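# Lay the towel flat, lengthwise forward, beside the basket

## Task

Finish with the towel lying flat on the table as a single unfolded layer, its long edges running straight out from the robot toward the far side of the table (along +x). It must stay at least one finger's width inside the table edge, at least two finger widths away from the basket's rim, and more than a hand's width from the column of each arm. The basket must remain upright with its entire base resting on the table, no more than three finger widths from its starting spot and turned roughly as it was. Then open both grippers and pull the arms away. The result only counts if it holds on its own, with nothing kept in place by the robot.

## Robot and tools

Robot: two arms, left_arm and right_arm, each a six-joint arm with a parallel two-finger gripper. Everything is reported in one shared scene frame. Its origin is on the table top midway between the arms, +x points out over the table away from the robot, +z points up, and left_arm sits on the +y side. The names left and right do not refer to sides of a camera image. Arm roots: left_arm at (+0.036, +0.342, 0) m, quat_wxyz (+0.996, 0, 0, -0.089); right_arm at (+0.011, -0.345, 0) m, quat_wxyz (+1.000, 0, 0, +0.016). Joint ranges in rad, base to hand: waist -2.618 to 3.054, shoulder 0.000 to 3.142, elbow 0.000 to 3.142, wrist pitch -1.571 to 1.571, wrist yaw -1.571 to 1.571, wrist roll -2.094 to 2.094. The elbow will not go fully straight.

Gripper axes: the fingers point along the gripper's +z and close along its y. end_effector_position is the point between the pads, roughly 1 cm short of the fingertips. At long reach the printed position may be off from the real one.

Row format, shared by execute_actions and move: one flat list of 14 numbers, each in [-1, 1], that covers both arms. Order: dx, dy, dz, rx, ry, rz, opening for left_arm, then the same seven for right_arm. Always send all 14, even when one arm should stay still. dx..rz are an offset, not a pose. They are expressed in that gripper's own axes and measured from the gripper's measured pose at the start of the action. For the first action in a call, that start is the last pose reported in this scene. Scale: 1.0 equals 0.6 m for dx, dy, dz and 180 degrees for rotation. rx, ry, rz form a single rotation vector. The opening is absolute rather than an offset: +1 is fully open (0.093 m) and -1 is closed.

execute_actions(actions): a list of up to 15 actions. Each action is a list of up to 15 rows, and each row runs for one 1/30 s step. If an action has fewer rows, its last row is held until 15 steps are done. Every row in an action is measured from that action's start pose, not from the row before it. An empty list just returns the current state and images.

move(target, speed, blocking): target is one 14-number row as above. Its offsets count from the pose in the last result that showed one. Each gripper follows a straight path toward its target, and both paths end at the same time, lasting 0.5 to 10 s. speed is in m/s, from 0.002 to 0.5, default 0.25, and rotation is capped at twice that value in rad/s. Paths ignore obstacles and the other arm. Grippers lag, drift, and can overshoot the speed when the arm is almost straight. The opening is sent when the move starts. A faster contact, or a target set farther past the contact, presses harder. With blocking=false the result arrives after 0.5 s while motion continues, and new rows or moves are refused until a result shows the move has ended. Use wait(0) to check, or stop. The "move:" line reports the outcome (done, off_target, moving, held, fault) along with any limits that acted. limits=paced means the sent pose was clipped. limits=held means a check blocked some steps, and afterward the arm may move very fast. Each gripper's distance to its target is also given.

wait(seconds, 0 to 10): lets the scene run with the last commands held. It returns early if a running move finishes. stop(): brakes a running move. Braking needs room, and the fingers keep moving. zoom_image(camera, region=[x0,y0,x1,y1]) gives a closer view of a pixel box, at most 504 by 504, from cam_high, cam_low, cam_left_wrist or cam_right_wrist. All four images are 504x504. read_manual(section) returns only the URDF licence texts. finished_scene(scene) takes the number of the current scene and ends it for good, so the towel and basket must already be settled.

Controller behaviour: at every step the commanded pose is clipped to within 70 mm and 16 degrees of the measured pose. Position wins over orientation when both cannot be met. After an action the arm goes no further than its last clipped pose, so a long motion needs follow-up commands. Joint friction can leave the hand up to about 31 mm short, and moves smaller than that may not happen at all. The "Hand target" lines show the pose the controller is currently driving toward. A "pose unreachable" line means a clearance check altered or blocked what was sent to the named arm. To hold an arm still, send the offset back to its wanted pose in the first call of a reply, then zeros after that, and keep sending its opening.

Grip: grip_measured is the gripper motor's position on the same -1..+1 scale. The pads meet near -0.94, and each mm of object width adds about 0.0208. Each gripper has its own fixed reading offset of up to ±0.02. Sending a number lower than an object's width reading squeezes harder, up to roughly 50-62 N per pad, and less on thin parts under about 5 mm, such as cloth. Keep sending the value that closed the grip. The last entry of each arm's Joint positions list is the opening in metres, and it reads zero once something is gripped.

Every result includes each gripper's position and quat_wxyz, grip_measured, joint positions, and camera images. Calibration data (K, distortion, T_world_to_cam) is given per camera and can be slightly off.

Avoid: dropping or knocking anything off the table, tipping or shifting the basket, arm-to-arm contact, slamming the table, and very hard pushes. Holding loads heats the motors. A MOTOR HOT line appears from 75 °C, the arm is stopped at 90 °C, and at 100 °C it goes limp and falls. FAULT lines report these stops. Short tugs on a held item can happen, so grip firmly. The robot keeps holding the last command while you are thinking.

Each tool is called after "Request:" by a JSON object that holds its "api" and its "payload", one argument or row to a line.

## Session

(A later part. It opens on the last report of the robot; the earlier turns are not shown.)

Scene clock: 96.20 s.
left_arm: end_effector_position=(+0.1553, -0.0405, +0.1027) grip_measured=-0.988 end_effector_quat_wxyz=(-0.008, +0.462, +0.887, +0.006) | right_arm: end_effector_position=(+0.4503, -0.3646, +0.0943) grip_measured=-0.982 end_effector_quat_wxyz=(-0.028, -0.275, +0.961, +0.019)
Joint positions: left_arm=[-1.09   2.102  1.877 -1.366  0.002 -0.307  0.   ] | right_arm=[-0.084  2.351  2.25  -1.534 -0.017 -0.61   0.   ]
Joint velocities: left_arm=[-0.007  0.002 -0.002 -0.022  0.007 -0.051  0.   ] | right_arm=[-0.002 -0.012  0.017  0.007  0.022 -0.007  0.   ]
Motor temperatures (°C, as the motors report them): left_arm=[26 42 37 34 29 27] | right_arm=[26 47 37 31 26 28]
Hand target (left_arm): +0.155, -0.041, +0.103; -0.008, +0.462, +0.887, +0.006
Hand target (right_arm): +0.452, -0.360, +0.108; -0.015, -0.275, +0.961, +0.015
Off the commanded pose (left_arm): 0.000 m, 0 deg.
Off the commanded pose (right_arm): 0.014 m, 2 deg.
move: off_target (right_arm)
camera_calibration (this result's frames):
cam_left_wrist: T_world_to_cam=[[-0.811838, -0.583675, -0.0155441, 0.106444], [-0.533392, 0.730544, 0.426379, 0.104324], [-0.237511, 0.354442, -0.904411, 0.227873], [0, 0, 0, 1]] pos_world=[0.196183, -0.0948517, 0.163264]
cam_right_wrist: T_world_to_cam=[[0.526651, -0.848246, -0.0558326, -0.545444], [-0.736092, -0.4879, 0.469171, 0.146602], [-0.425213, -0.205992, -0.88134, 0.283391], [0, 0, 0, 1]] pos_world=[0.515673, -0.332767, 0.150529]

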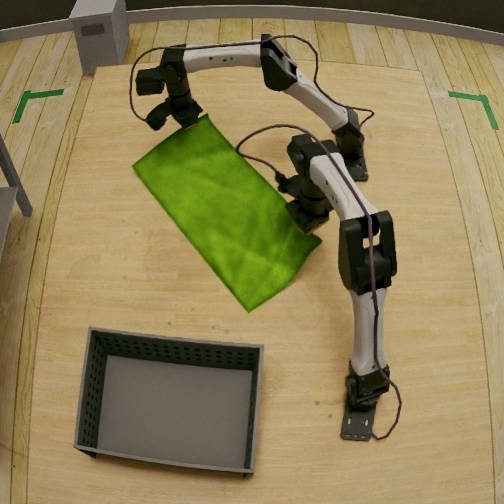

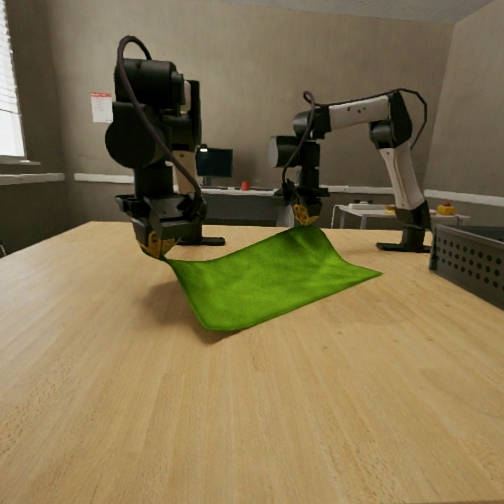

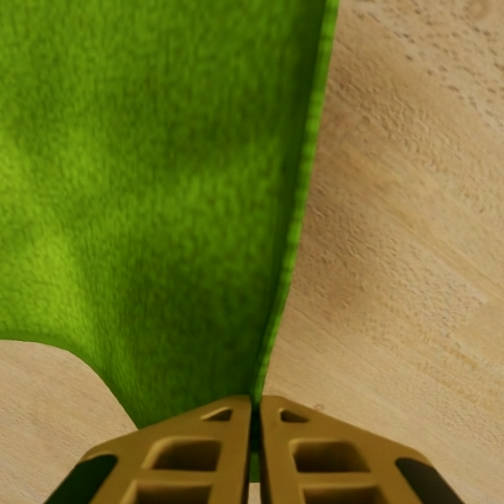

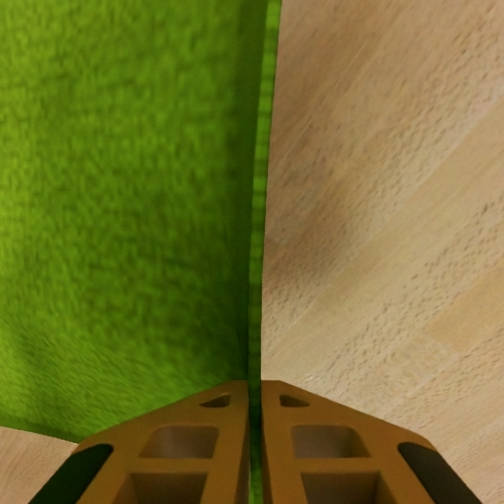

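Request:
{"api": "move", "payload": {
  "target": [0.028,-0.011,-0.267,0,0,-0.31,-1,-0.475,0.368,-0.287,0,0,-0.32,-1],
  "speed": 0.12
}}

Scene clock: 109.70 s.
left_arm: end_effector_position=(+0.1435, -0.0381, +0.2479) grip_measured=-0.988 end_effector_quat_wxyz=(+0.036, -0.002, +0.991, -0.132) | right_arm: end_effector_position=(+0.5727, -0.0346, +0.2507) grip_measured=-0.983 end_effector_quat_wxyz=(+0.435, -0.601, +0.666, -0.073)
Joint positions: left_arm=[-1.117  1.907  2.155 -1.545  0.002 -1.3    0.   ] | right_arm=[ 0.455  2.533  2.854 -0.978 -0.063 -0.95   0.   ]
Joint velocities: left_arm=[ 0.042 -0.007  0.007  0.007  0.007 -0.051  0.   ] | right_arm=[-0.002  0.002 -0.012 -0.022 -0.066 -0.022  0.   ]
Motor temperatures (°C, as the motors report them): left_arm=[26 44 37 34 29 27] | right_arm=[26 51 38 31 26 28]
Hand target (left_arm): +0.140, -0.036, +0.263; +0.040, -0.003, +0.988, -0.150
Hand target (right_arm): +0.578, -0.027, +0.262; +0.459, -0.600, +0.650, -0.079
Off the commanded pose (left_arm): 0.016 m, 17 deg; orientation clipped at the last step of the last action.
Off the commanded pose (right_arm): 0.020 m, 55 deg; orientation clipped at the last step of the last action.
elbow stopped short (right arm): the move would have taken joint 3 (elbow) straighter than the controller allows; a more bent joint 3 avoids this.
joint sent to its limit (left arm) — the command would take joint 4 (wrist pitch) past its lower limit, so that joint was sent only as far as its limit.
move: off_target (left_arm, right_arm); limits=paced
camera_calibration (this result's frames):
cam_left_wrist: T_world_to_cam=[[0.00996099, -0.967695, 0.251928, -0.0983713], [-0.939561, 0.0771697, 0.33357, 0.0907366], [-0.342236, -0.240024, -0.90844, 0.348957], [0, 0, 0, 1]] pos_world=[0.205658, -0.0184373, 0.311522]
cam_right_wrist: T_world_to_cam=[[0.740435, -0.264326, 0.617971, -0.59236], [-0.194666, -0.964353, -0.179242, 0.1603], [0.643321, 0.0124194, -0.765496, -0.0921864], [0, 0, 0, 1]] pos_world=[0.529114, -0.000845695, 0.324226]

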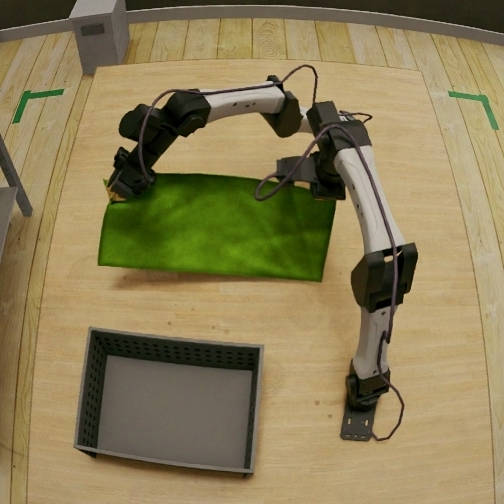

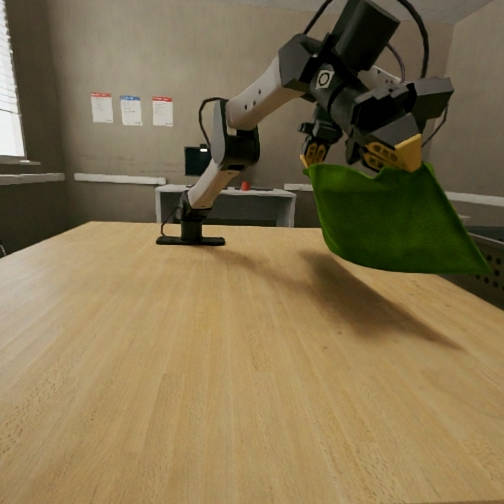

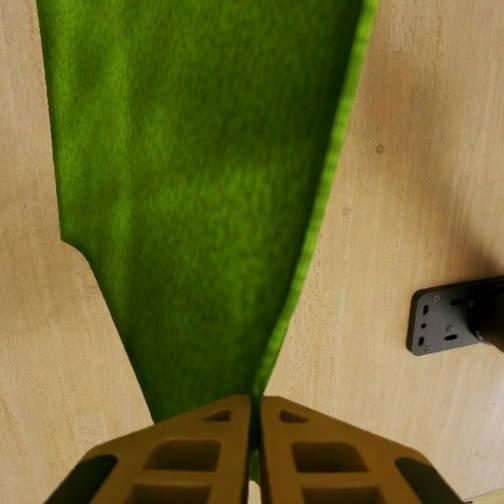

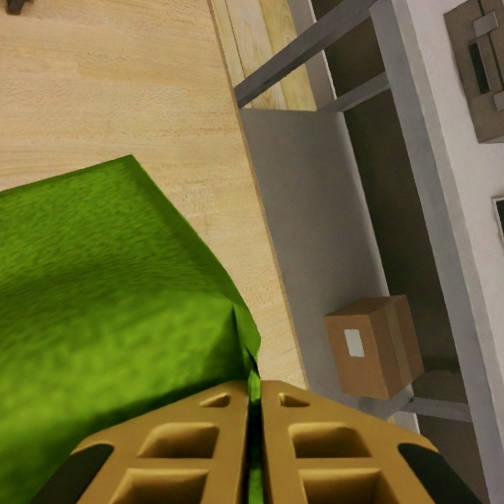

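Request:
{"api": "move", "payload": {
  "target": [0.028,-0.117,0.408,-0.083,0.022,0,-1,0.35,0.143,0.172,-0.152,0.121,0,-1],
  "speed": 0.1
}}

Request:
{"api": "move", "payload": {
  "target": [0,0,0,0,0,0,0,0,0,0,0,0,0,0]
}}

Request:
{"api": "move", "payload": {
  "target": [0.15,0.25,-0.25,0,0,0,0,0.2,0.1,-0.2,0,0,0,0]
}}

Scene clock: 126.30 s.
left_arm: end_effector_position=(+0.1503, -0.1679, +0.0274) grip_measured=-0.988 end_effector_quat_wxyz=(+0.004, -0.003, +1.000, -0.024) | right_arm: end_effector_position=(+0.5978, -0.1495, +0.0352) grip_measured=-0.983 end_effector_quat_wxyz=(+0.212, -0.648, +0.730, -0.054)
Joint positions: left_arm=[-1.172  2.78   2.791 -1.534  0.002 -1.356  0.   ] | right_arm=[ 0.268  2.842  2.854 -1.147 -0.076 -1.134  0.   ]
Joint velocities: left_arm=[-0.007 -0.012 -0.007  0.007 -0.037  0.066  0.   ] | right_arm=[-0.002 -0.012 -0.017  0.022  0.022 -0.037  0.   ]
Motor temperatures (°C, as the motors report them): left_arm=[26 45 38 34 29 27] | right_arm=[26 54 39 35 26 28]
Hand target (left_arm): +0.146, -0.166, +0.026; +0.003, -0.004, +1.000, -0.016
Hand target (right_arm): +0.601, -0.153, +0.033; +0.214, -0.648, +0.729, -0.058
Off the commanded pose (left_arm): 0.007 m, 2 deg.
Off the commanded pose (right_arm): 0.005 m, 8 deg.
elbow stopped short (right arm): the move would have taken joint 3 (elbow) straighter than the controller allows; a more bent joint 3 avoids this.
joint sent to its limit (left arm) — the command would take joint 4 (wrist pitch) past its lower limit, so that joint was sent only as far as its limit.
move: held (right_arm); limits=held; held on 13 of 109 steps (left_arm, right_arm), including the last (right_arm)
pose unreachable (left arm): on one or more control steps of this call, first in action 0 (counted from 0), this arm could not follow its commanded pose, so it was not sent that pose on those steps. It may still have moved: this result reports where it is.
cause: the commanded pose would bring a part of the arm too close to another arm (this arm's wrist (the part past joint 4) and the other arm's upper arm (the part past joint 2)).
pose unreachable (right arm): on one or more control steps of this call, first in action 0 (counted from 0), this arm could not follow its commanded pose, so it was not sent that pose on those steps. On the call's last step it was still not sent that pose. It may still have moved: this result reports where it is.
cause: the commanded pose would bring a part of the arm too close to another arm (this arm's upper arm (the part past joint 2) and the other arm's wrist (the part past joint 4)).
camera_calibration (this result's frames):
cam_left_wrist: T_world_to_cam=[[0.0200423, -0.999144, 0.036175, -0.169312], [-0.915806, -0.00383018, 0.401602, 0.161734], [-0.40112, -0.0411783, -0.9151, 0.162223], [0, 0, 0, 1]] pos_world=[0.216581, -0.161867, 0.0896225]
cam_right_wrist: T_world_to_cam=[[0.924365, -0.154804, 0.348691, -0.592302], [-0.226095, -0.958466, 0.173851, 0.0230099], [0.307296, -0.239539, -0.920972, -0.103229], [0, 0, 0, 1]] pos_world=[0.584428, -0.0943637, 0.107459]

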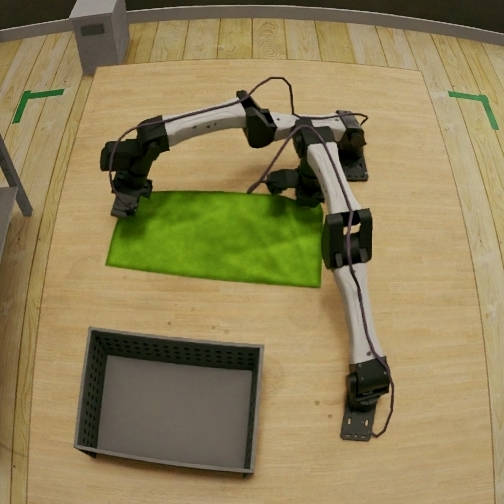

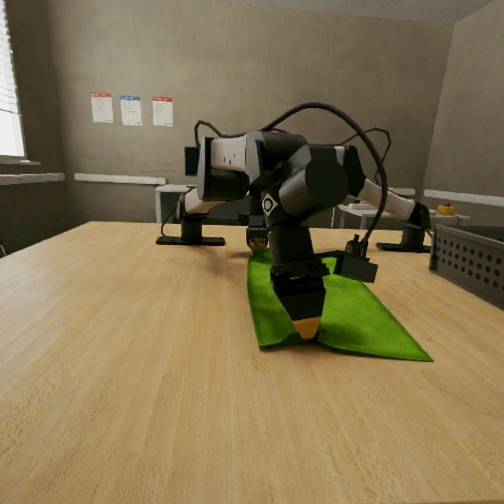

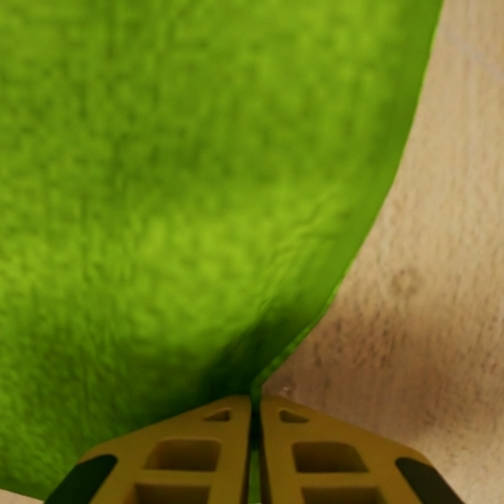

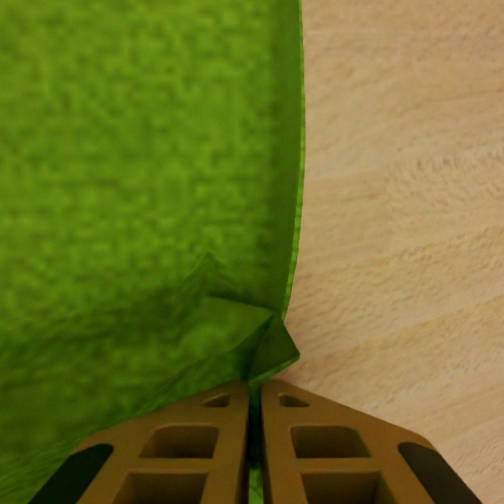

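Scene clock: 126.80 s.
left_arm: end_effector_position=(+0.1500, -0.1664, +0.0248) grip_measured=-0.003 end_effector_quat_wxyz=(+0.003, -0.003, +1.000, -0.019) | right_arm: end_effector_position=(+0.5979, -0.1497, +0.0352) grip_measured=-0.002 end_effector_quat_wxyz=(+0.212, -0.648, +0.729, -0.054)
Joint positions: left_arm=[-1.172  2.785  2.791 -1.538  0.002 -1.356  0.045] | right_arm=[ 0.268  2.842  2.854 -1.147 -0.075 -1.135  0.045]
Joint velocities: left_arm=[ 0.007  0.002  0.002 -0.066  0.022 -0.007 -0.001] | right_arm=[ 0.007 -0.017  0.007 -0.095 -0.022 -0.007  0.   ]
Motor temperatures (°C, as the motors report them): left_arm=[26 45 38 34 29 27] | right_arm=[26 55 39 35 26 28]
Hand target (left_arm): +0.146, -0.166, +0.026; +0.003, -0.004, +1.000, -0.016
Hand target (right_arm): +0.601, -0.153, +0.033; +0.214, -0.648, +0.729, -0.058
Off the commanded pose (left_arm): 0.003 m, 1 deg.
Off the commanded pose (right_arm): 0.000 m, 0 deg.
move: held (left_arm, right_arm); limits=held; held on 15 of 15 steps (left_arm, right_arm), including the last (left_arm, right_arm)
pose unreachable (left arm): on one or more control steps of this call, first in action 0 (counted from 0), this arm could not follow its commanded pose, so it was not sent that pose on those steps. On the call's last step it was still not sent that pose. It may still have moved: this result reports where it is.
cause: the commanded pose would bring a part of the arm too close to another arm (this arm's wrist (the part past joint 4) and the other arm's upper arm (the part past joint 2)).
pose unreachable (right arm): on one or more control steps of this call, first in action 0 (counted from 0), this arm could not follow its commanded pose, so it was not sent that pose on those steps. On the call's last step it was still not sent that pose. It may still have moved: this result reports where it is.
cause: the commanded pose would bring a part of the arm too close to another arm (this arm's upper arm (the part past joint 2) and the other arm's wrist (the part past joint 4)).
camera_calibration (this result's frames):
cam_left_wrist: T_world_to_cam=[[0.0204895, -0.99943, 0.0268363, -0.167592], [-0.914957, -0.00792376, 0.403474, 0.161595], [-0.403031, -0.032821, -0.914598, 0.161492], [0, 0, 0, 1]] pos_world=[0.216373, -0.160916, 0.0869981]
cam_right_wrist: T_world_to_cam=[[0.924237, -0.154165, 0.349312, -0.592234], [-0.225977, -0.958289, 0.174975, 0.0227682], [0.307767, -0.240655, -0.920524, -0.103768], [0, 0, 0, 1]] pos_world=[0.584446, -0.0944557, 0.107369]

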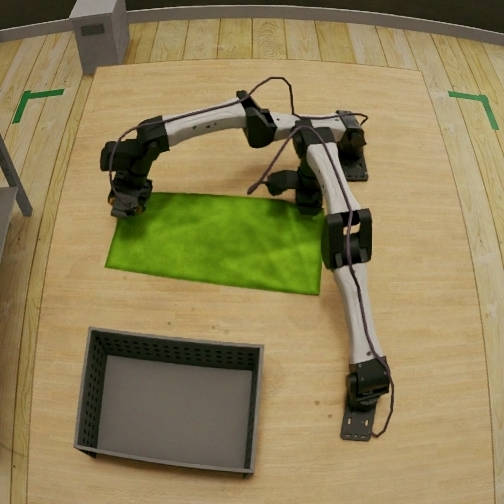

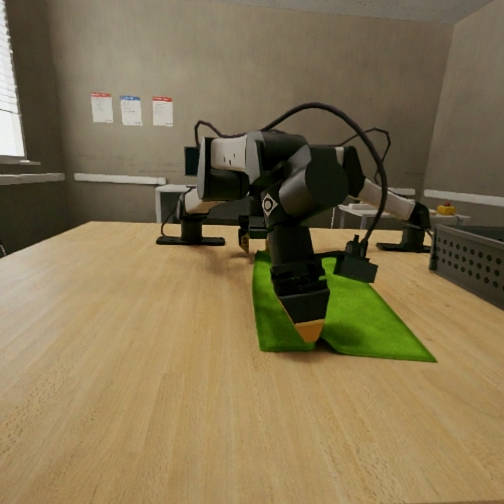

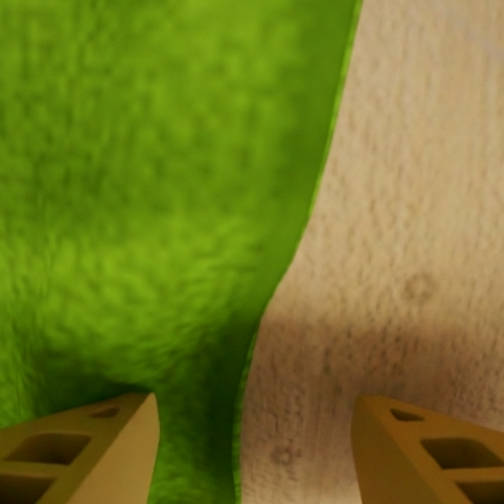

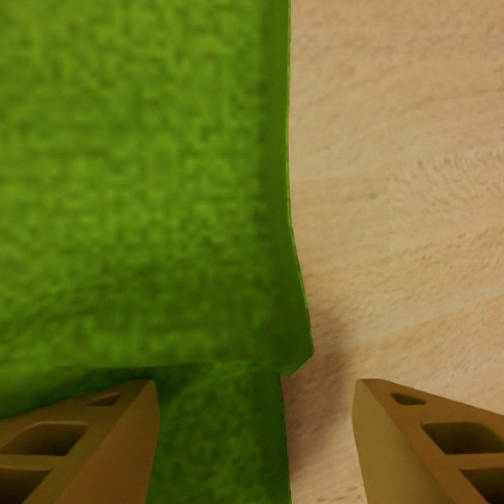

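Scene clock: 128.50 s.
left_arm: end_effector_position=(+0.0570, -0.0177, +0.1739) grip_measured=-0.003 end_effector_quat_wxyz=(+0.000, +0.001, +1.000, -0.025) | right_arm: end_effector_position=(+0.4897, -0.2801, +0.0889) grip_measured=-0.002 end_effector_quat_wxyz=(+0.198, -0.647, +0.735, -0.049)
Joint positions: left_arm=[-1.334  1.885  1.85  -1.485  0.002 -1.51   0.045] | right_arm=[ 0.048  2.056  1.677 -0.809 -0.155 -1.332  0.045]
Joint velocities: left_arm=[ 0.007 -0.002  0.012  0.022 -0.037 -0.051 -0.001] | right_arm=[ 0.012 -0.002 -0.012 -0.022  0.007  0.022 -0.   ]
Motor temperatures (°C, as the motors report them): left_arm=[26 46 38 33 29 27] | right_arm=[26 55 39 35 26 28]
Hand target (left_arm): +0.056, -0.014, +0.170; +0.001, -0.003, +1.000, -0.018
Hand target (right_arm): +0.491, -0.280, +0.096; +0.212, -0.648, +0.729, -0.055
Off the commanded pose (left_arm): 0.008 m, 1 deg.
Off the commanded pose (right_arm): 0.005 m, 2 deg.
move: done; limits=paced,held; held on 3 of 51 steps (left_arm, right_arm)
pose unreachable (left arm): on one or more control steps of this call, first in action 0 (counted from 0), this arm could not follow its commanded pose, so it was not sent that pose on those steps. It may still have moved: this result reports where it is.
cause: the commanded pose would bring a part of the arm too close to another arm (this arm's wrist (the part past joint 4) and the other arm's upper arm (the part past joint 2)).
pose unreachable (right arm): on one or more control steps of this call, first in action 0 (counted from 0), this arm could not follow its commanded pose, so it was not sent that pose on those steps. It may still have moved: this result reports where it is.
cause: the commanded pose would bring a part of the arm too close to another arm (this arm's upper arm (the part past joint 2) and the other arm's wrist (the part past joint 4)).
camera_calibration (this result's frames):
cam_left_wrist: T_world_to_cam=[[0.0125054, -0.999159, 0.0390412, -0.0227203], [-0.912871, 0.00452551, 0.408224, 0.016786], [-0.408057, -0.0407445, -0.912047, 0.264902], [0, 0, 0, 1]] pos_world=[0.123703, -0.0119838, 0.235638]
cam_right_wrist: T_world_to_cam=[[0.93284, -0.15893, 0.323343, -0.534366], [-0.228887, -0.954495, 0.191181, -0.135034], [0.278245, -0.25235, -0.926768, -0.0406666], [0, 0, 0, 1]] pos_world=[0.478886, -0.224078, 0.160911]

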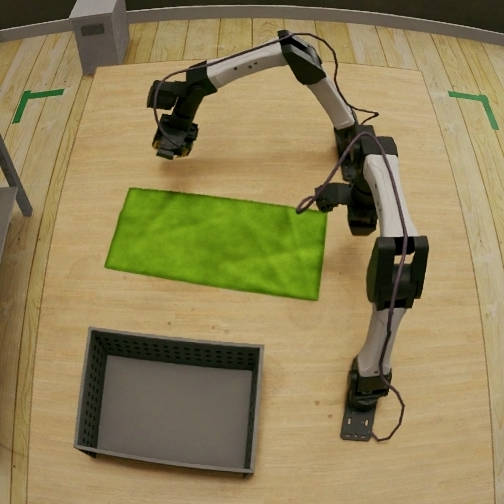

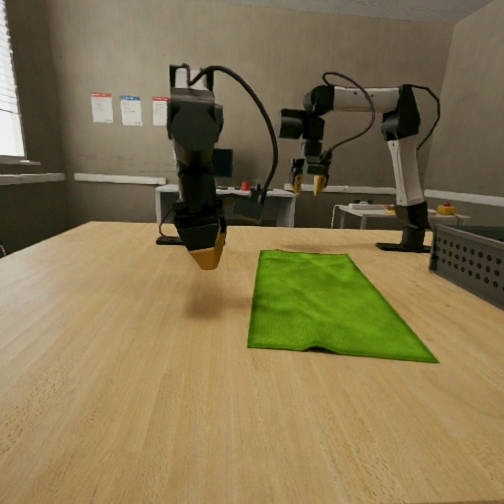

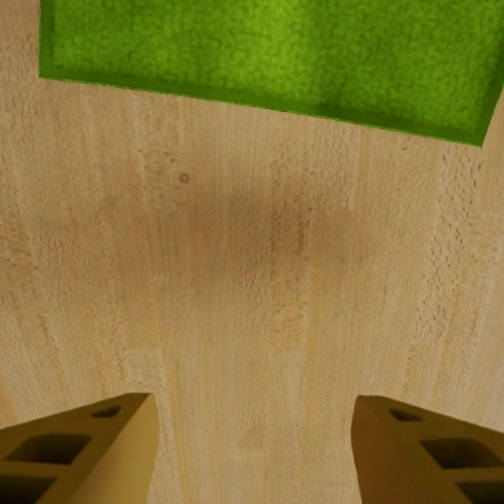

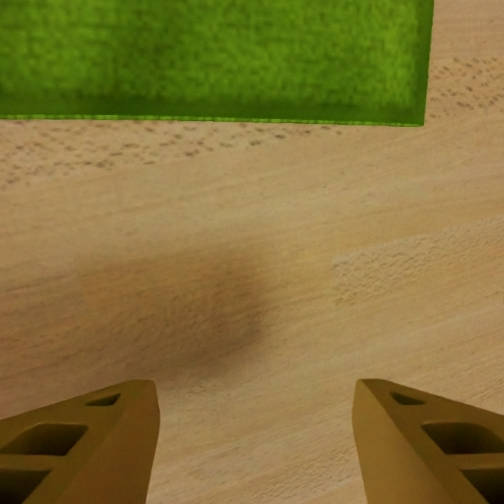

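Request:
{"api": "move", "payload": {
  "target": [-0.838,0.08,0.153,0,-0.08,0,-0.3,0.1,0.1,-0.1,0,0,0,0]
}}

Scene clock: 139.80 s.
left_arm: end_effector_position=(+0.5561, +0.0326, +0.0804) grip_measured=-0.297 end_effector_quat_wxyz=(+0.210, +0.001, +0.975, -0.077) | right_arm: end_effector_position=(+0.4159, -0.3383, +0.1082) grip_measured=-0.002 end_effector_quat_wxyz=(+0.196, -0.647, +0.735, -0.053)
Joint positions: left_arm=[-0.385  2.745  2.841 -1.225 -0.092 -0.54   0.031] | right_arm=[-0.099  1.764  1.362 -0.809 -0.201 -1.473  0.045]
Joint velocities: left_arm=[-0.007  0.022  0.007 -0.066  0.022  0.022 -0.002] | right_arm=[-0.012 -0.012 -0.012 -0.007 -0.022  0.022 -0.   ]
Motor temperatures (°C, as the motors report them): left_arm=[26 46 37 33 29 27] | right_arm=[26 56 39 34 26 28]
Hand target (left_arm): +0.564, +0.027, +0.092; +0.235, +0.006, +0.968, -0.085
Hand target (right_arm): +0.409, -0.340, +0.112; +0.198, -0.647, +0.735, -0.051
Off the commanded pose (left_arm): 0.009 m, 12 deg.
Off the commanded pose (right_arm): 0.009 m, 0 deg.
elbow stopped short (left arm): the move would have taken joint 3 (elbow) straighter than the controller allows; a more bent joint 3 avoids this.
move: off_target (left_arm)
camera_calibration (this result's frames):
cam_left_wrist: T_world_to_cam=[[-0.016743, -0.989388, 0.144331, 0.0323864], [-0.999859, 0.0164217, -0.00341759, 0.591397], [0.00101117, -0.144368, -0.989524, 0.167452], [0, 0, 0, 1]] pos_world=[0.591687, 0.0465056, 0.163044]
cam_right_wrist: T_world_to_cam=[[0.931688, -0.157546, 0.327316, -0.480527], [-0.23061, -0.952719, 0.19785, -0.210524], [0.28067, -0.259817, -0.923969, -0.0207519], [0, 0, 0, 1]] pos_world=[0.404977, -0.281668, 0.179763]

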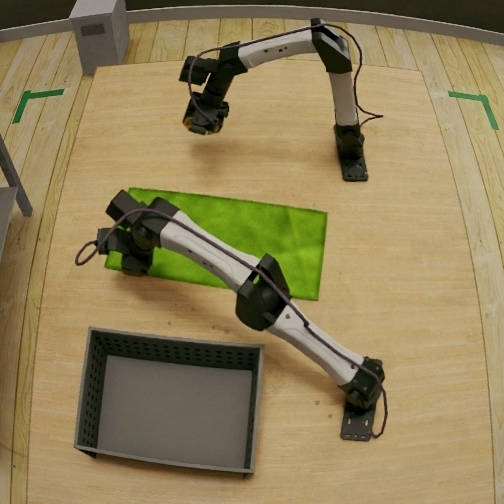

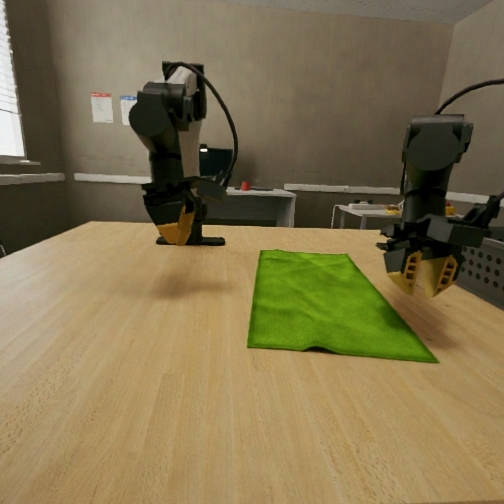

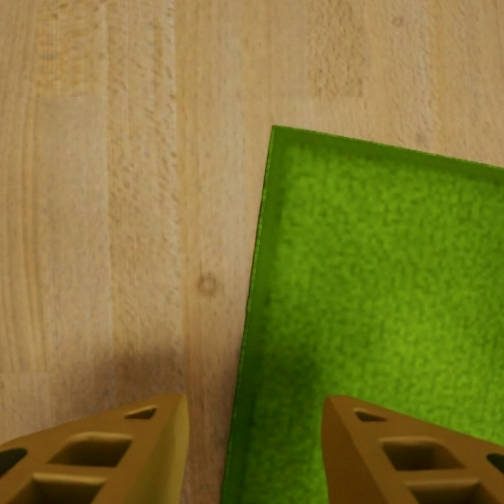

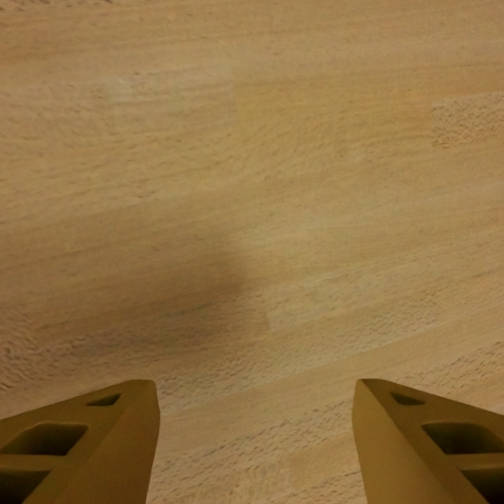

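Request:
{"api": "move", "payload": {
  "target": [0.074,0.003,0.10,-0.048,0,0,-0.3,0,0,0,0,0,0,0],
  "speed": 0.1
}}

Request:
{"api": "move", "payload": {
  "target": [0.008,0,0.015,0,0,0,-1,0,0,0,0,0,0,0]
}}

Request:
{"api": "move", "payload": {
  "target": [-0.01,0.11,-0.02,0,0,0.03,-1,0,0,0,0,0,0,0],
  "speed": 0.06
}}

Request:
{"api": "move", "payload": {
  "target": [0,0,0,0,0,0,0,0,0,0,0,0,0,0]
}}

Request:
{"api": "move", "payload": {
  "target": [0,0.1,-0.4,0,0,0,0,0,0,0,0,0,0,0]
}}

Scene clock: 148.80 s.
left_arm: end_effector_position=(+0.5386, +0.0274, +0.0242) grip_measured=-0.298 end_effector_quat_wxyz=(+0.206, -0.012, +0.978, -0.004) | right_arm: end_effector_position=(+0.4159, -0.3383, +0.1082) grip_measured=-0.002 end_effector_quat_wxyz=(+0.196, -0.647, +0.735, -0.053)
Joint positions: left_arm=[-0.448  2.713  2.572 -1.084 -0.236 -0.609  0.031] | right_arm=[-0.099  1.764  1.362 -0.809 -0.201 -1.474  0.045]
Joint velocities: left_arm=[ 0.002 -0.042 -0.076  0.11   0.022 -0.007 -0.001] | right_arm=[ 0.007 -0.002 -0.002  0.051  0.007  0.007  0.   ]
Motor temperatures (°C, as the motors report them): left_arm=[26 49 38 34 29 27] | right_arm=[26 54 38 33 26 28]
Hand target (left_arm): +0.539, +0.025, +0.008; +0.207, -0.016, +0.978, -0.002
Hand target (right_arm): +0.416, -0.338, +0.108; +0.196, -0.647, +0.735, -0.053
Off the commanded pose (left_arm): 0.017 m, 1 deg.
Off the commanded pose (right_arm): 0.000 m, 0 deg.
move: off_target (left_arm)
camera_calibration (this result's frames):
cam_left_wrist: T_world_to_cam=[[0.0390211, -0.999197, 0.0090524, 0.00860171], [-0.999221, -0.038965, 0.00629147, 0.574734], [-0.00593369, -0.00929085, -0.999939, 0.111397], [0, 0, 0, 1]] pos_world=[0.574611, 0.0320243, 0.107696]
cam_right_wrist: T_world_to_cam=[[0.931721, -0.157176, 0.3274, -0.480425], [-0.23029, -0.952773, 0.197965, -0.210688], [0.280823, -0.259845, -0.923915, -0.0208308], [0, 0, 0, 1]] pos_world=[0.404953, -0.281662, 0.179754]

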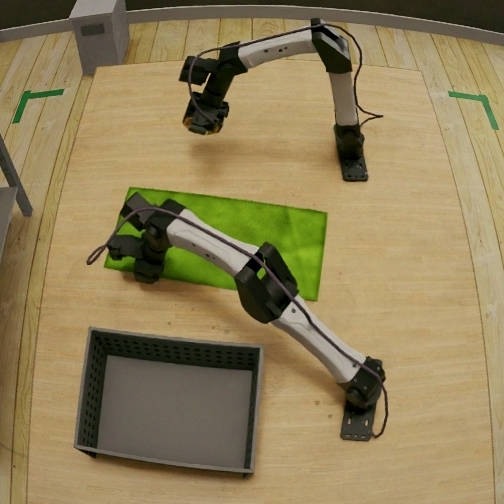

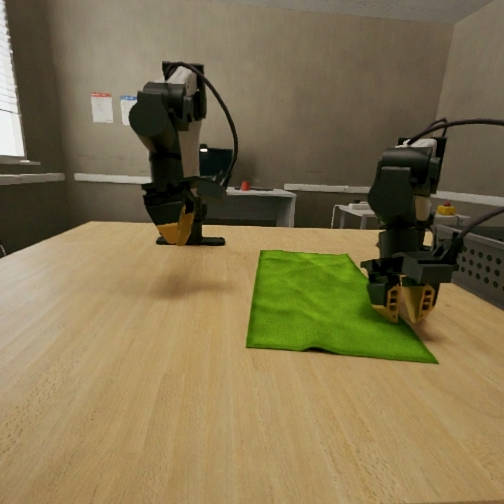

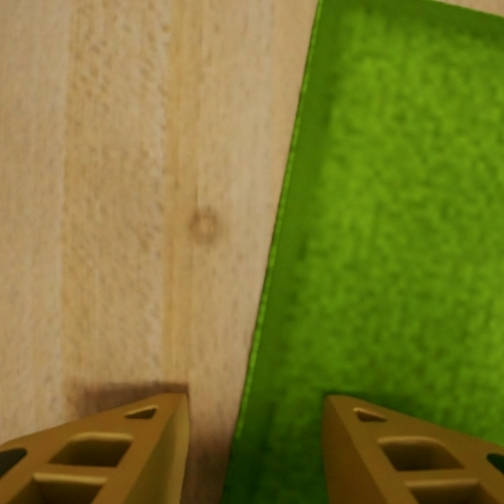

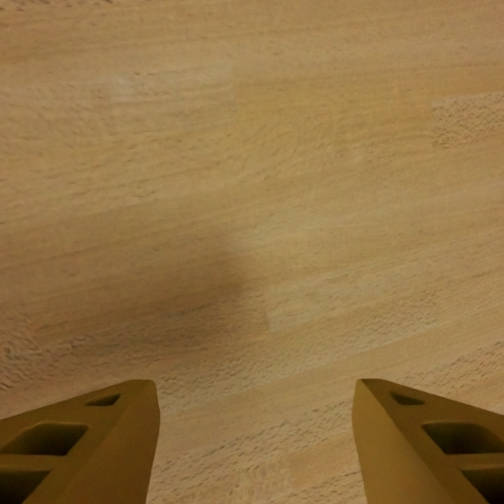

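Scene clock: 149.50 s.
left_arm: end_effector_position=(+0.5395, +0.0257, +0.0251) grip_measured=-0.990 end_effector_quat_wxyz=(+0.211, -0.012, +0.977, -0.010) | right_arm: end_effector_position=(+0.4159, -0.3383, +0.1082) grip_measured=-0.002 end_effector_quat_wxyz=(+0.196, -0.647, +0.735, -0.053)
Joint positions: left_arm=[-0.449  2.698  2.541 -1.054 -0.233 -0.609  0.   ] | right_arm=[-0.099  1.764  1.362 -0.809 -0.201 -1.474  0.045]
Joint velocities: left_arm=[-0.002 -0.032 -0.017  0.022 -0.007 -0.022  0.   ] | right_arm=[-0.012  0.007 -0.002  0.007 -0.007 -0.051 -0.001]
Motor temperatures (°C, as the motors report them): left_arm=[26 49 38 34 29 27] | right_arm=[26 54 38 33 26 28]
Hand target (left_arm): +0.538, +0.028, +0.014; +0.205, -0.012, +0.979, -0.004
Hand target (right_arm): +0.416, -0.338, +0.108; +0.196, -0.647, +0.735, -0.053
Off the commanded pose (left_arm): 0.011 m, 1 deg.
Off the commanded pose (right_arm): 0.000 m, 0 deg.
move: off_target (left_arm)
camera_calibration (this result's frames):
cam_left_wrist: T_world_to_cam=[[0.0373248, -0.999114, 0.0194511, 0.00747241], [-0.999294, -0.0373995, -0.00349022, 0.57589], [0.00421459, -0.0193071, -0.999805, 0.107149], [0, 0, 0, 1]] pos_world=[0.574753, 0.0310725, 0.108993]
cam_right_wrist: T_world_to_cam=[[0.931721, -0.157176, 0.3274, -0.480425], [-0.23029, -0.952773, 0.197965, -0.210688], [0.280823, -0.259845, -0.923915, -0.0208308], [0, 0, 0, 1]] pos_world=[0.404953, -0.281662, 0.179754]

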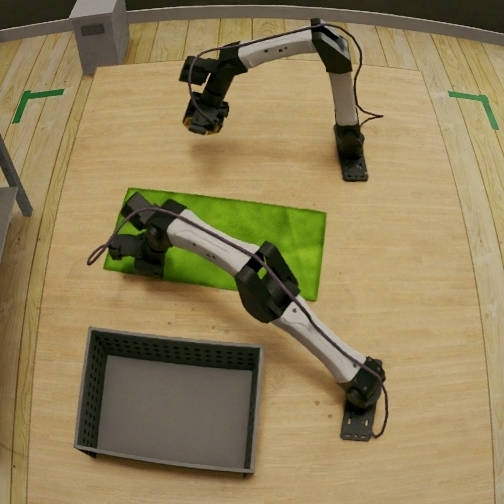

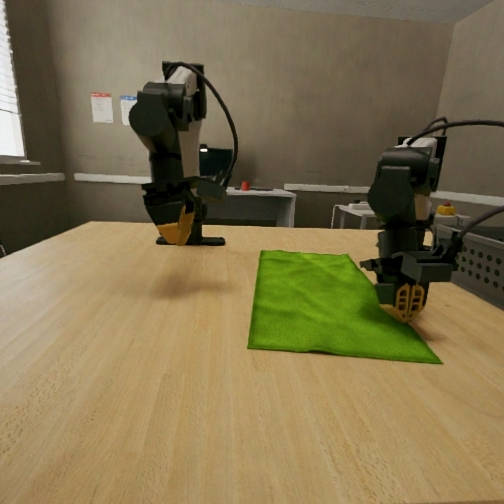

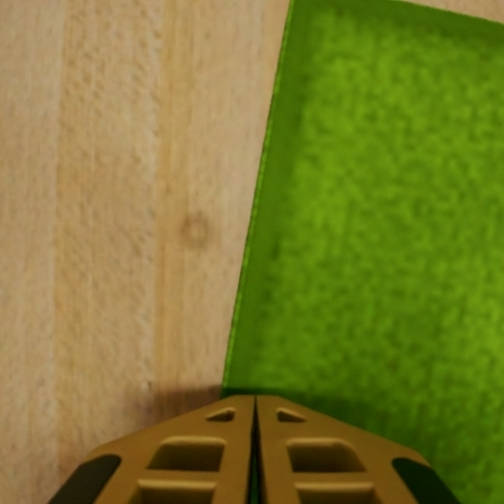

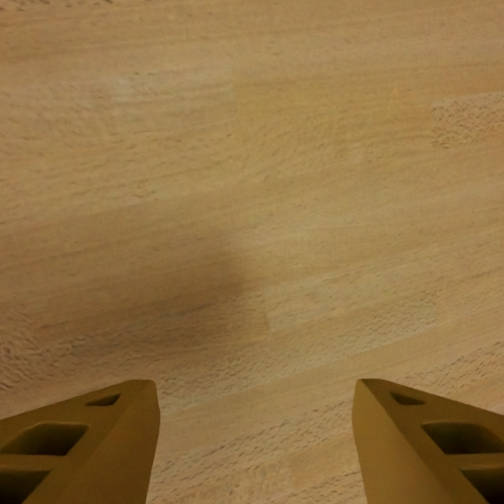

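Scene clock: 151.07 s.
left_arm: end_effector_position=(+0.5360, +0.0932, +0.0290) grip_measured=-0.990 end_effector_quat_wxyz=(+0.200, +0.031, +0.979, +0.013) | right_arm: end_effector_position=(+0.4159, -0.3383, +0.1082) grip_measured=-0.002 end_effector_quat_wxyz=(+0.196, -0.647, +0.735, -0.053)
Joint positions: left_arm=[-0.347  2.461  2.117 -0.879 -0.208 -0.424  0.   ] | right_arm=[-0.099  1.764  1.362 -0.809 -0.201 -1.474  0.045]
Joint velocities: left_arm=[ 0.002 -0.012  0.007 -0.066  0.022 -0.037  0.   ] | right_arm=[-0.002  0.002 -0.002 -0.022  0.037 -0.037  0.   ]
Motor temperatures (°C, as the motors report them): left_arm=[26 50 38 34 29 27] | right_arm=[26 54 38 33 26 28]
Hand target (left_arm): +0.539, +0.092, +0.039; +0.212, +0.034, +0.977, +0.002
Hand target (right_arm): +0.416, -0.338, +0.108; +0.196, -0.647, +0.735, -0.053
Off the commanded pose (left_arm): 0.008 m, 2 deg.
Off the commanded pose (right_arm): 0.000 m, 0 deg.
move: done
camera_calibration (this result's frames):
cam_left_wrist: T_world_to_cam=[[-0.0389694, -0.998363, -0.0418563, 0.117611], [-0.999095, 0.0382161, 0.0186489, 0.567142], [-0.0170188, 0.0425452, -0.99895, 0.117966], [0, 0, 0, 1]] pos_world=[0.573219, 0.0907252, 0.112188]
cam_right_wrist: T_world_to_cam=[[0.931721, -0.157176, 0.3274, -0.480425], [-0.23029, -0.952773, 0.197965, -0.210688], [0.280823, -0.259845, -0.923915, -0.0208308], [0, 0, 0, 1]] pos_world=[0.404953, -0.281662, 0.179754]

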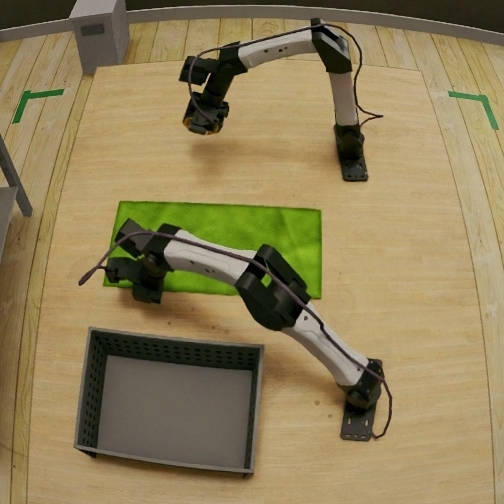

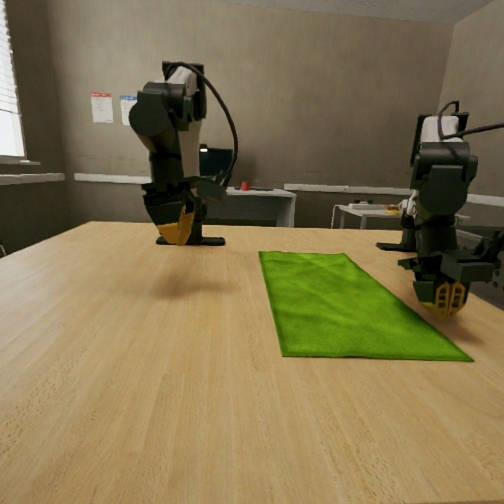

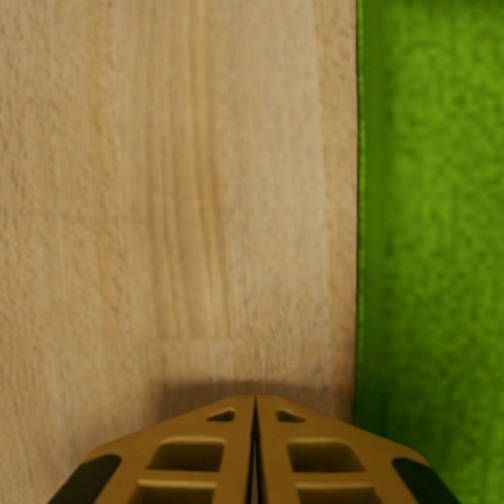

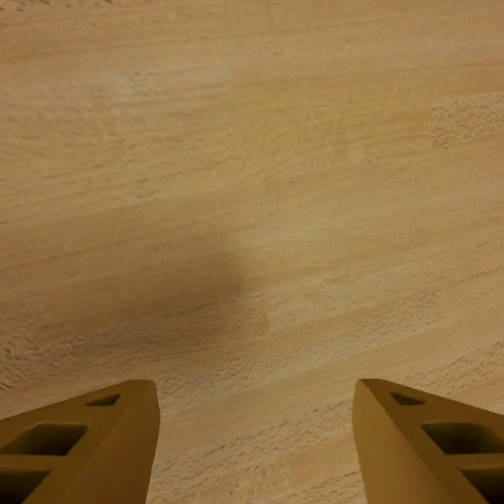

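Scene clock: 151.57 s.
left_arm: end_effector_position=(+0.5360, +0.0932, +0.0290) grip_measured=-0.003 end_effector_quat_wxyz=(+0.200, +0.031, +0.979, +0.013) | right_arm: end_effector_position=(+0.4159, -0.3383, +0.1082) grip_measured=-0.002 end_effector_quat_wxyz=(+0.196, -0.647, +0.735, -0.053)
Joint positions: left_arm=[-0.347  2.461  2.117 -0.879 -0.208 -0.424  0.045] | right_arm=[-0.099  1.764  1.362 -0.809 -0.201 -1.474  0.045]
Joint velocities: left_arm=[-0.012  0.002  0.032  0.007 -0.007  0.007  0.   ] | right_arm=[-0.002 -0.017  0.002 -0.022  0.022 -0.007 -0.   ]
Motor temperatures (°C, as the motors report them): left_arm=[26 50 38 34 29 27] | right_arm=[26 54 38 33 26 28]
Hand target (left_arm): +0.536, +0.093, +0.029; +0.200, +0.031, +0.979, +0.013
Hand target (right_arm): +0.416, -0.338, +0.108; +0.196, -0.647, +0.735, -0.053
Off the commanded pose (left_arm): 0.000 m, 0 deg.
Off the commanded pose (right_arm): 0.000 m, 0 deg.
move: done
camera_calibration (this result's frames):
cam_left_wrist: T_world_to_cam=[[-0.0389694, -0.998363, -0.0418563, 0.117611], [-0.999095, 0.0382161, 0.0186489, 0.567142], [-0.0170188, 0.0425452, -0.99895, 0.117966], [0, 0, 0, 1]] pos_world=[0.573219, 0.0907252, 0.112188]
cam_right_wrist: T_world_to_cam=[[0.931721, -0.157176, 0.3274, -0.480425], [-0.23029, -0.952773, 0.197965, -0.210688], [0.280823, -0.259845, -0.923915, -0.0208308], [0, 0, 0, 1]] pos_world=[0.404953, -0.281662, 0.179754]

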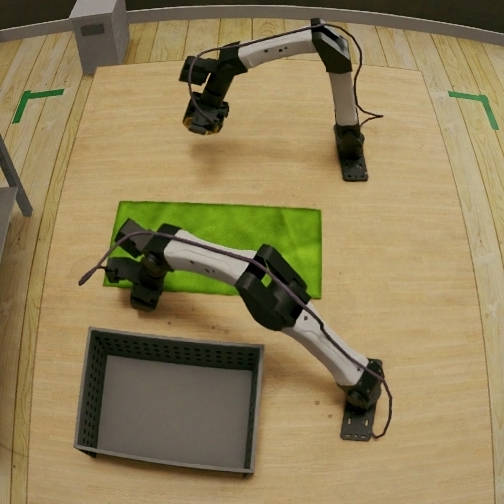

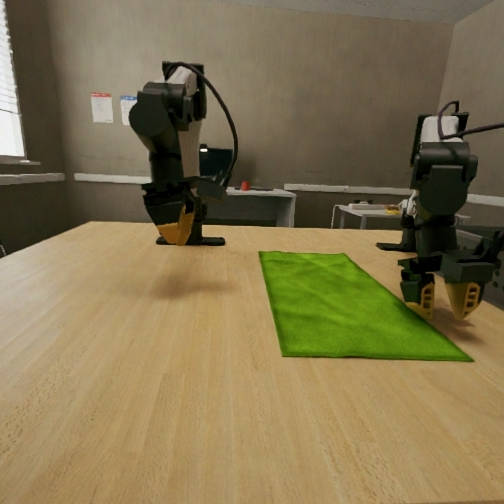

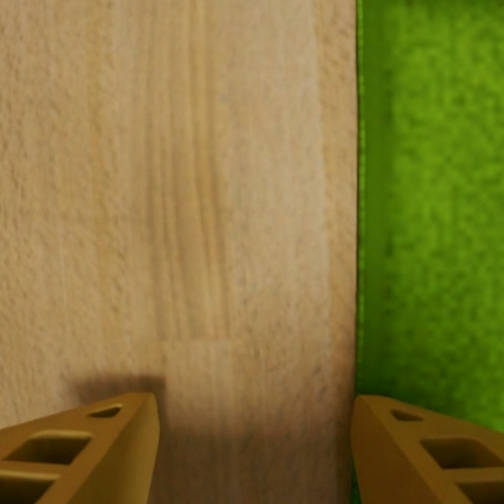

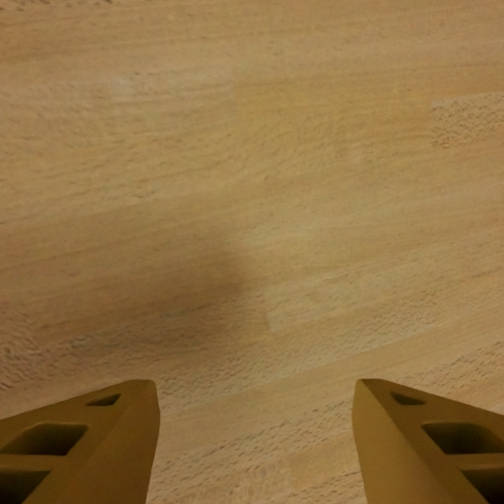

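Scene clock: 153.30 s.
left_arm: end_effector_position=(+0.4466, +0.1450, +0.2495) grip_measured=-0.003 end_effector_quat_wxyz=(+0.202, +0.031, +0.979, +0.011) | right_arm: end_effector_position=(+0.4159, -0.3383, +0.1082) grip_measured=-0.002 end_effector_quat_wxyz=(+0.196, -0.647, +0.735, -0.053)
Joint positions: left_arm=[-0.347  2.126  2.453 -1.546 -0.208 -0.424  0.045] | right_arm=[-0.099  1.764  1.362 -0.809 -0.201 -1.474  0.045]
Joint velocities: left_arm=[-0.002  0.007 -0.007 -0.037  0.007  0.022 -0.   ] | right_arm=[-0.007 -0.007 -0.002 -0.066  0.007  0.066 -0.002]
Motor temperatures (°C, as the motors report them): left_arm=[26 50 38 34 29 27] | right_arm=[26 53 38 33 26 28]
Hand target (left_arm): +0.446, +0.146, +0.253; +0.204, +0.032, +0.978, +0.011
Hand target (right_arm): +0.416, -0.338, +0.108; +0.196, -0.647, +0.735, -0.053
Off the commanded pose (left_arm): 0.006 m, 0 deg.
Off the commanded pose (right_arm): 0.000 m, 0 deg.
joint sent to its limit (left arm) — the command would take joint 4 (wrist pitch) past its lower limit, so that joint was sent only as far as its limit.
move: done
camera_calibration (this result's frames):
cam_left_wrist: T_world_to_cam=[[-0.0388078, -0.998457, -0.0397199, 0.174455], [-0.999161, 0.0382543, 0.0146033, 0.472759], [-0.0130613, 0.0402533, -0.999104, 0.333068], [0, 0, 0, 1]] pos_world=[0.483483, 0.142694, 0.332795]
cam_right_wrist: T_world_to_cam=[[0.931721, -0.157176, 0.3274, -0.480425], [-0.23029, -0.952773, 0.197965, -0.210688], [0.280823, -0.259845, -0.923915, -0.0208308], [0, 0, 0, 1]] pos_world=[0.404953, -0.281662, 0.179754]

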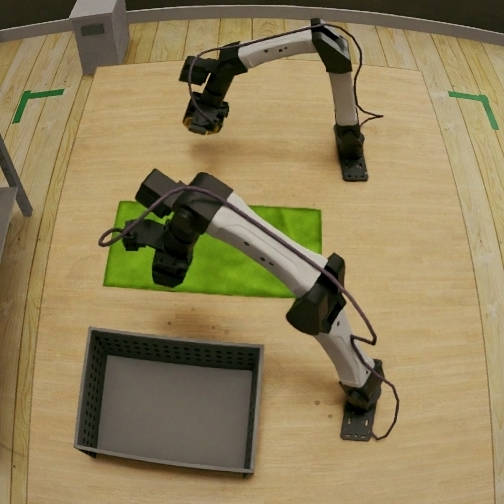

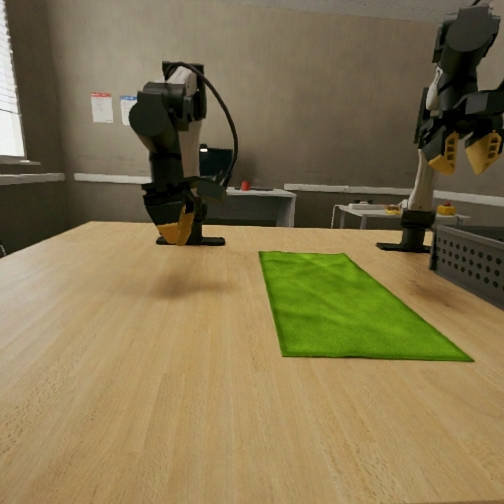

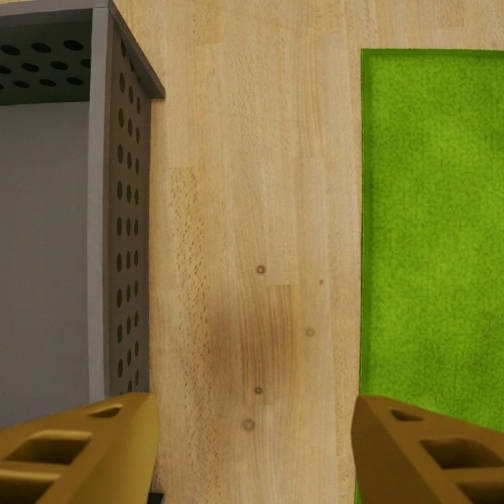

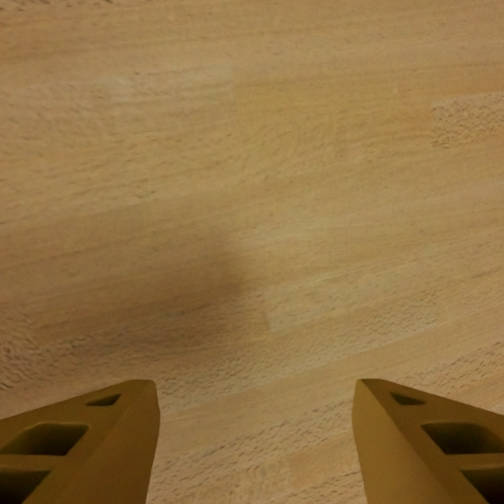

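Request:
{"api": "finished_scene", "payload": {
  "scene": 2
}}

The scene is finished: the task was done.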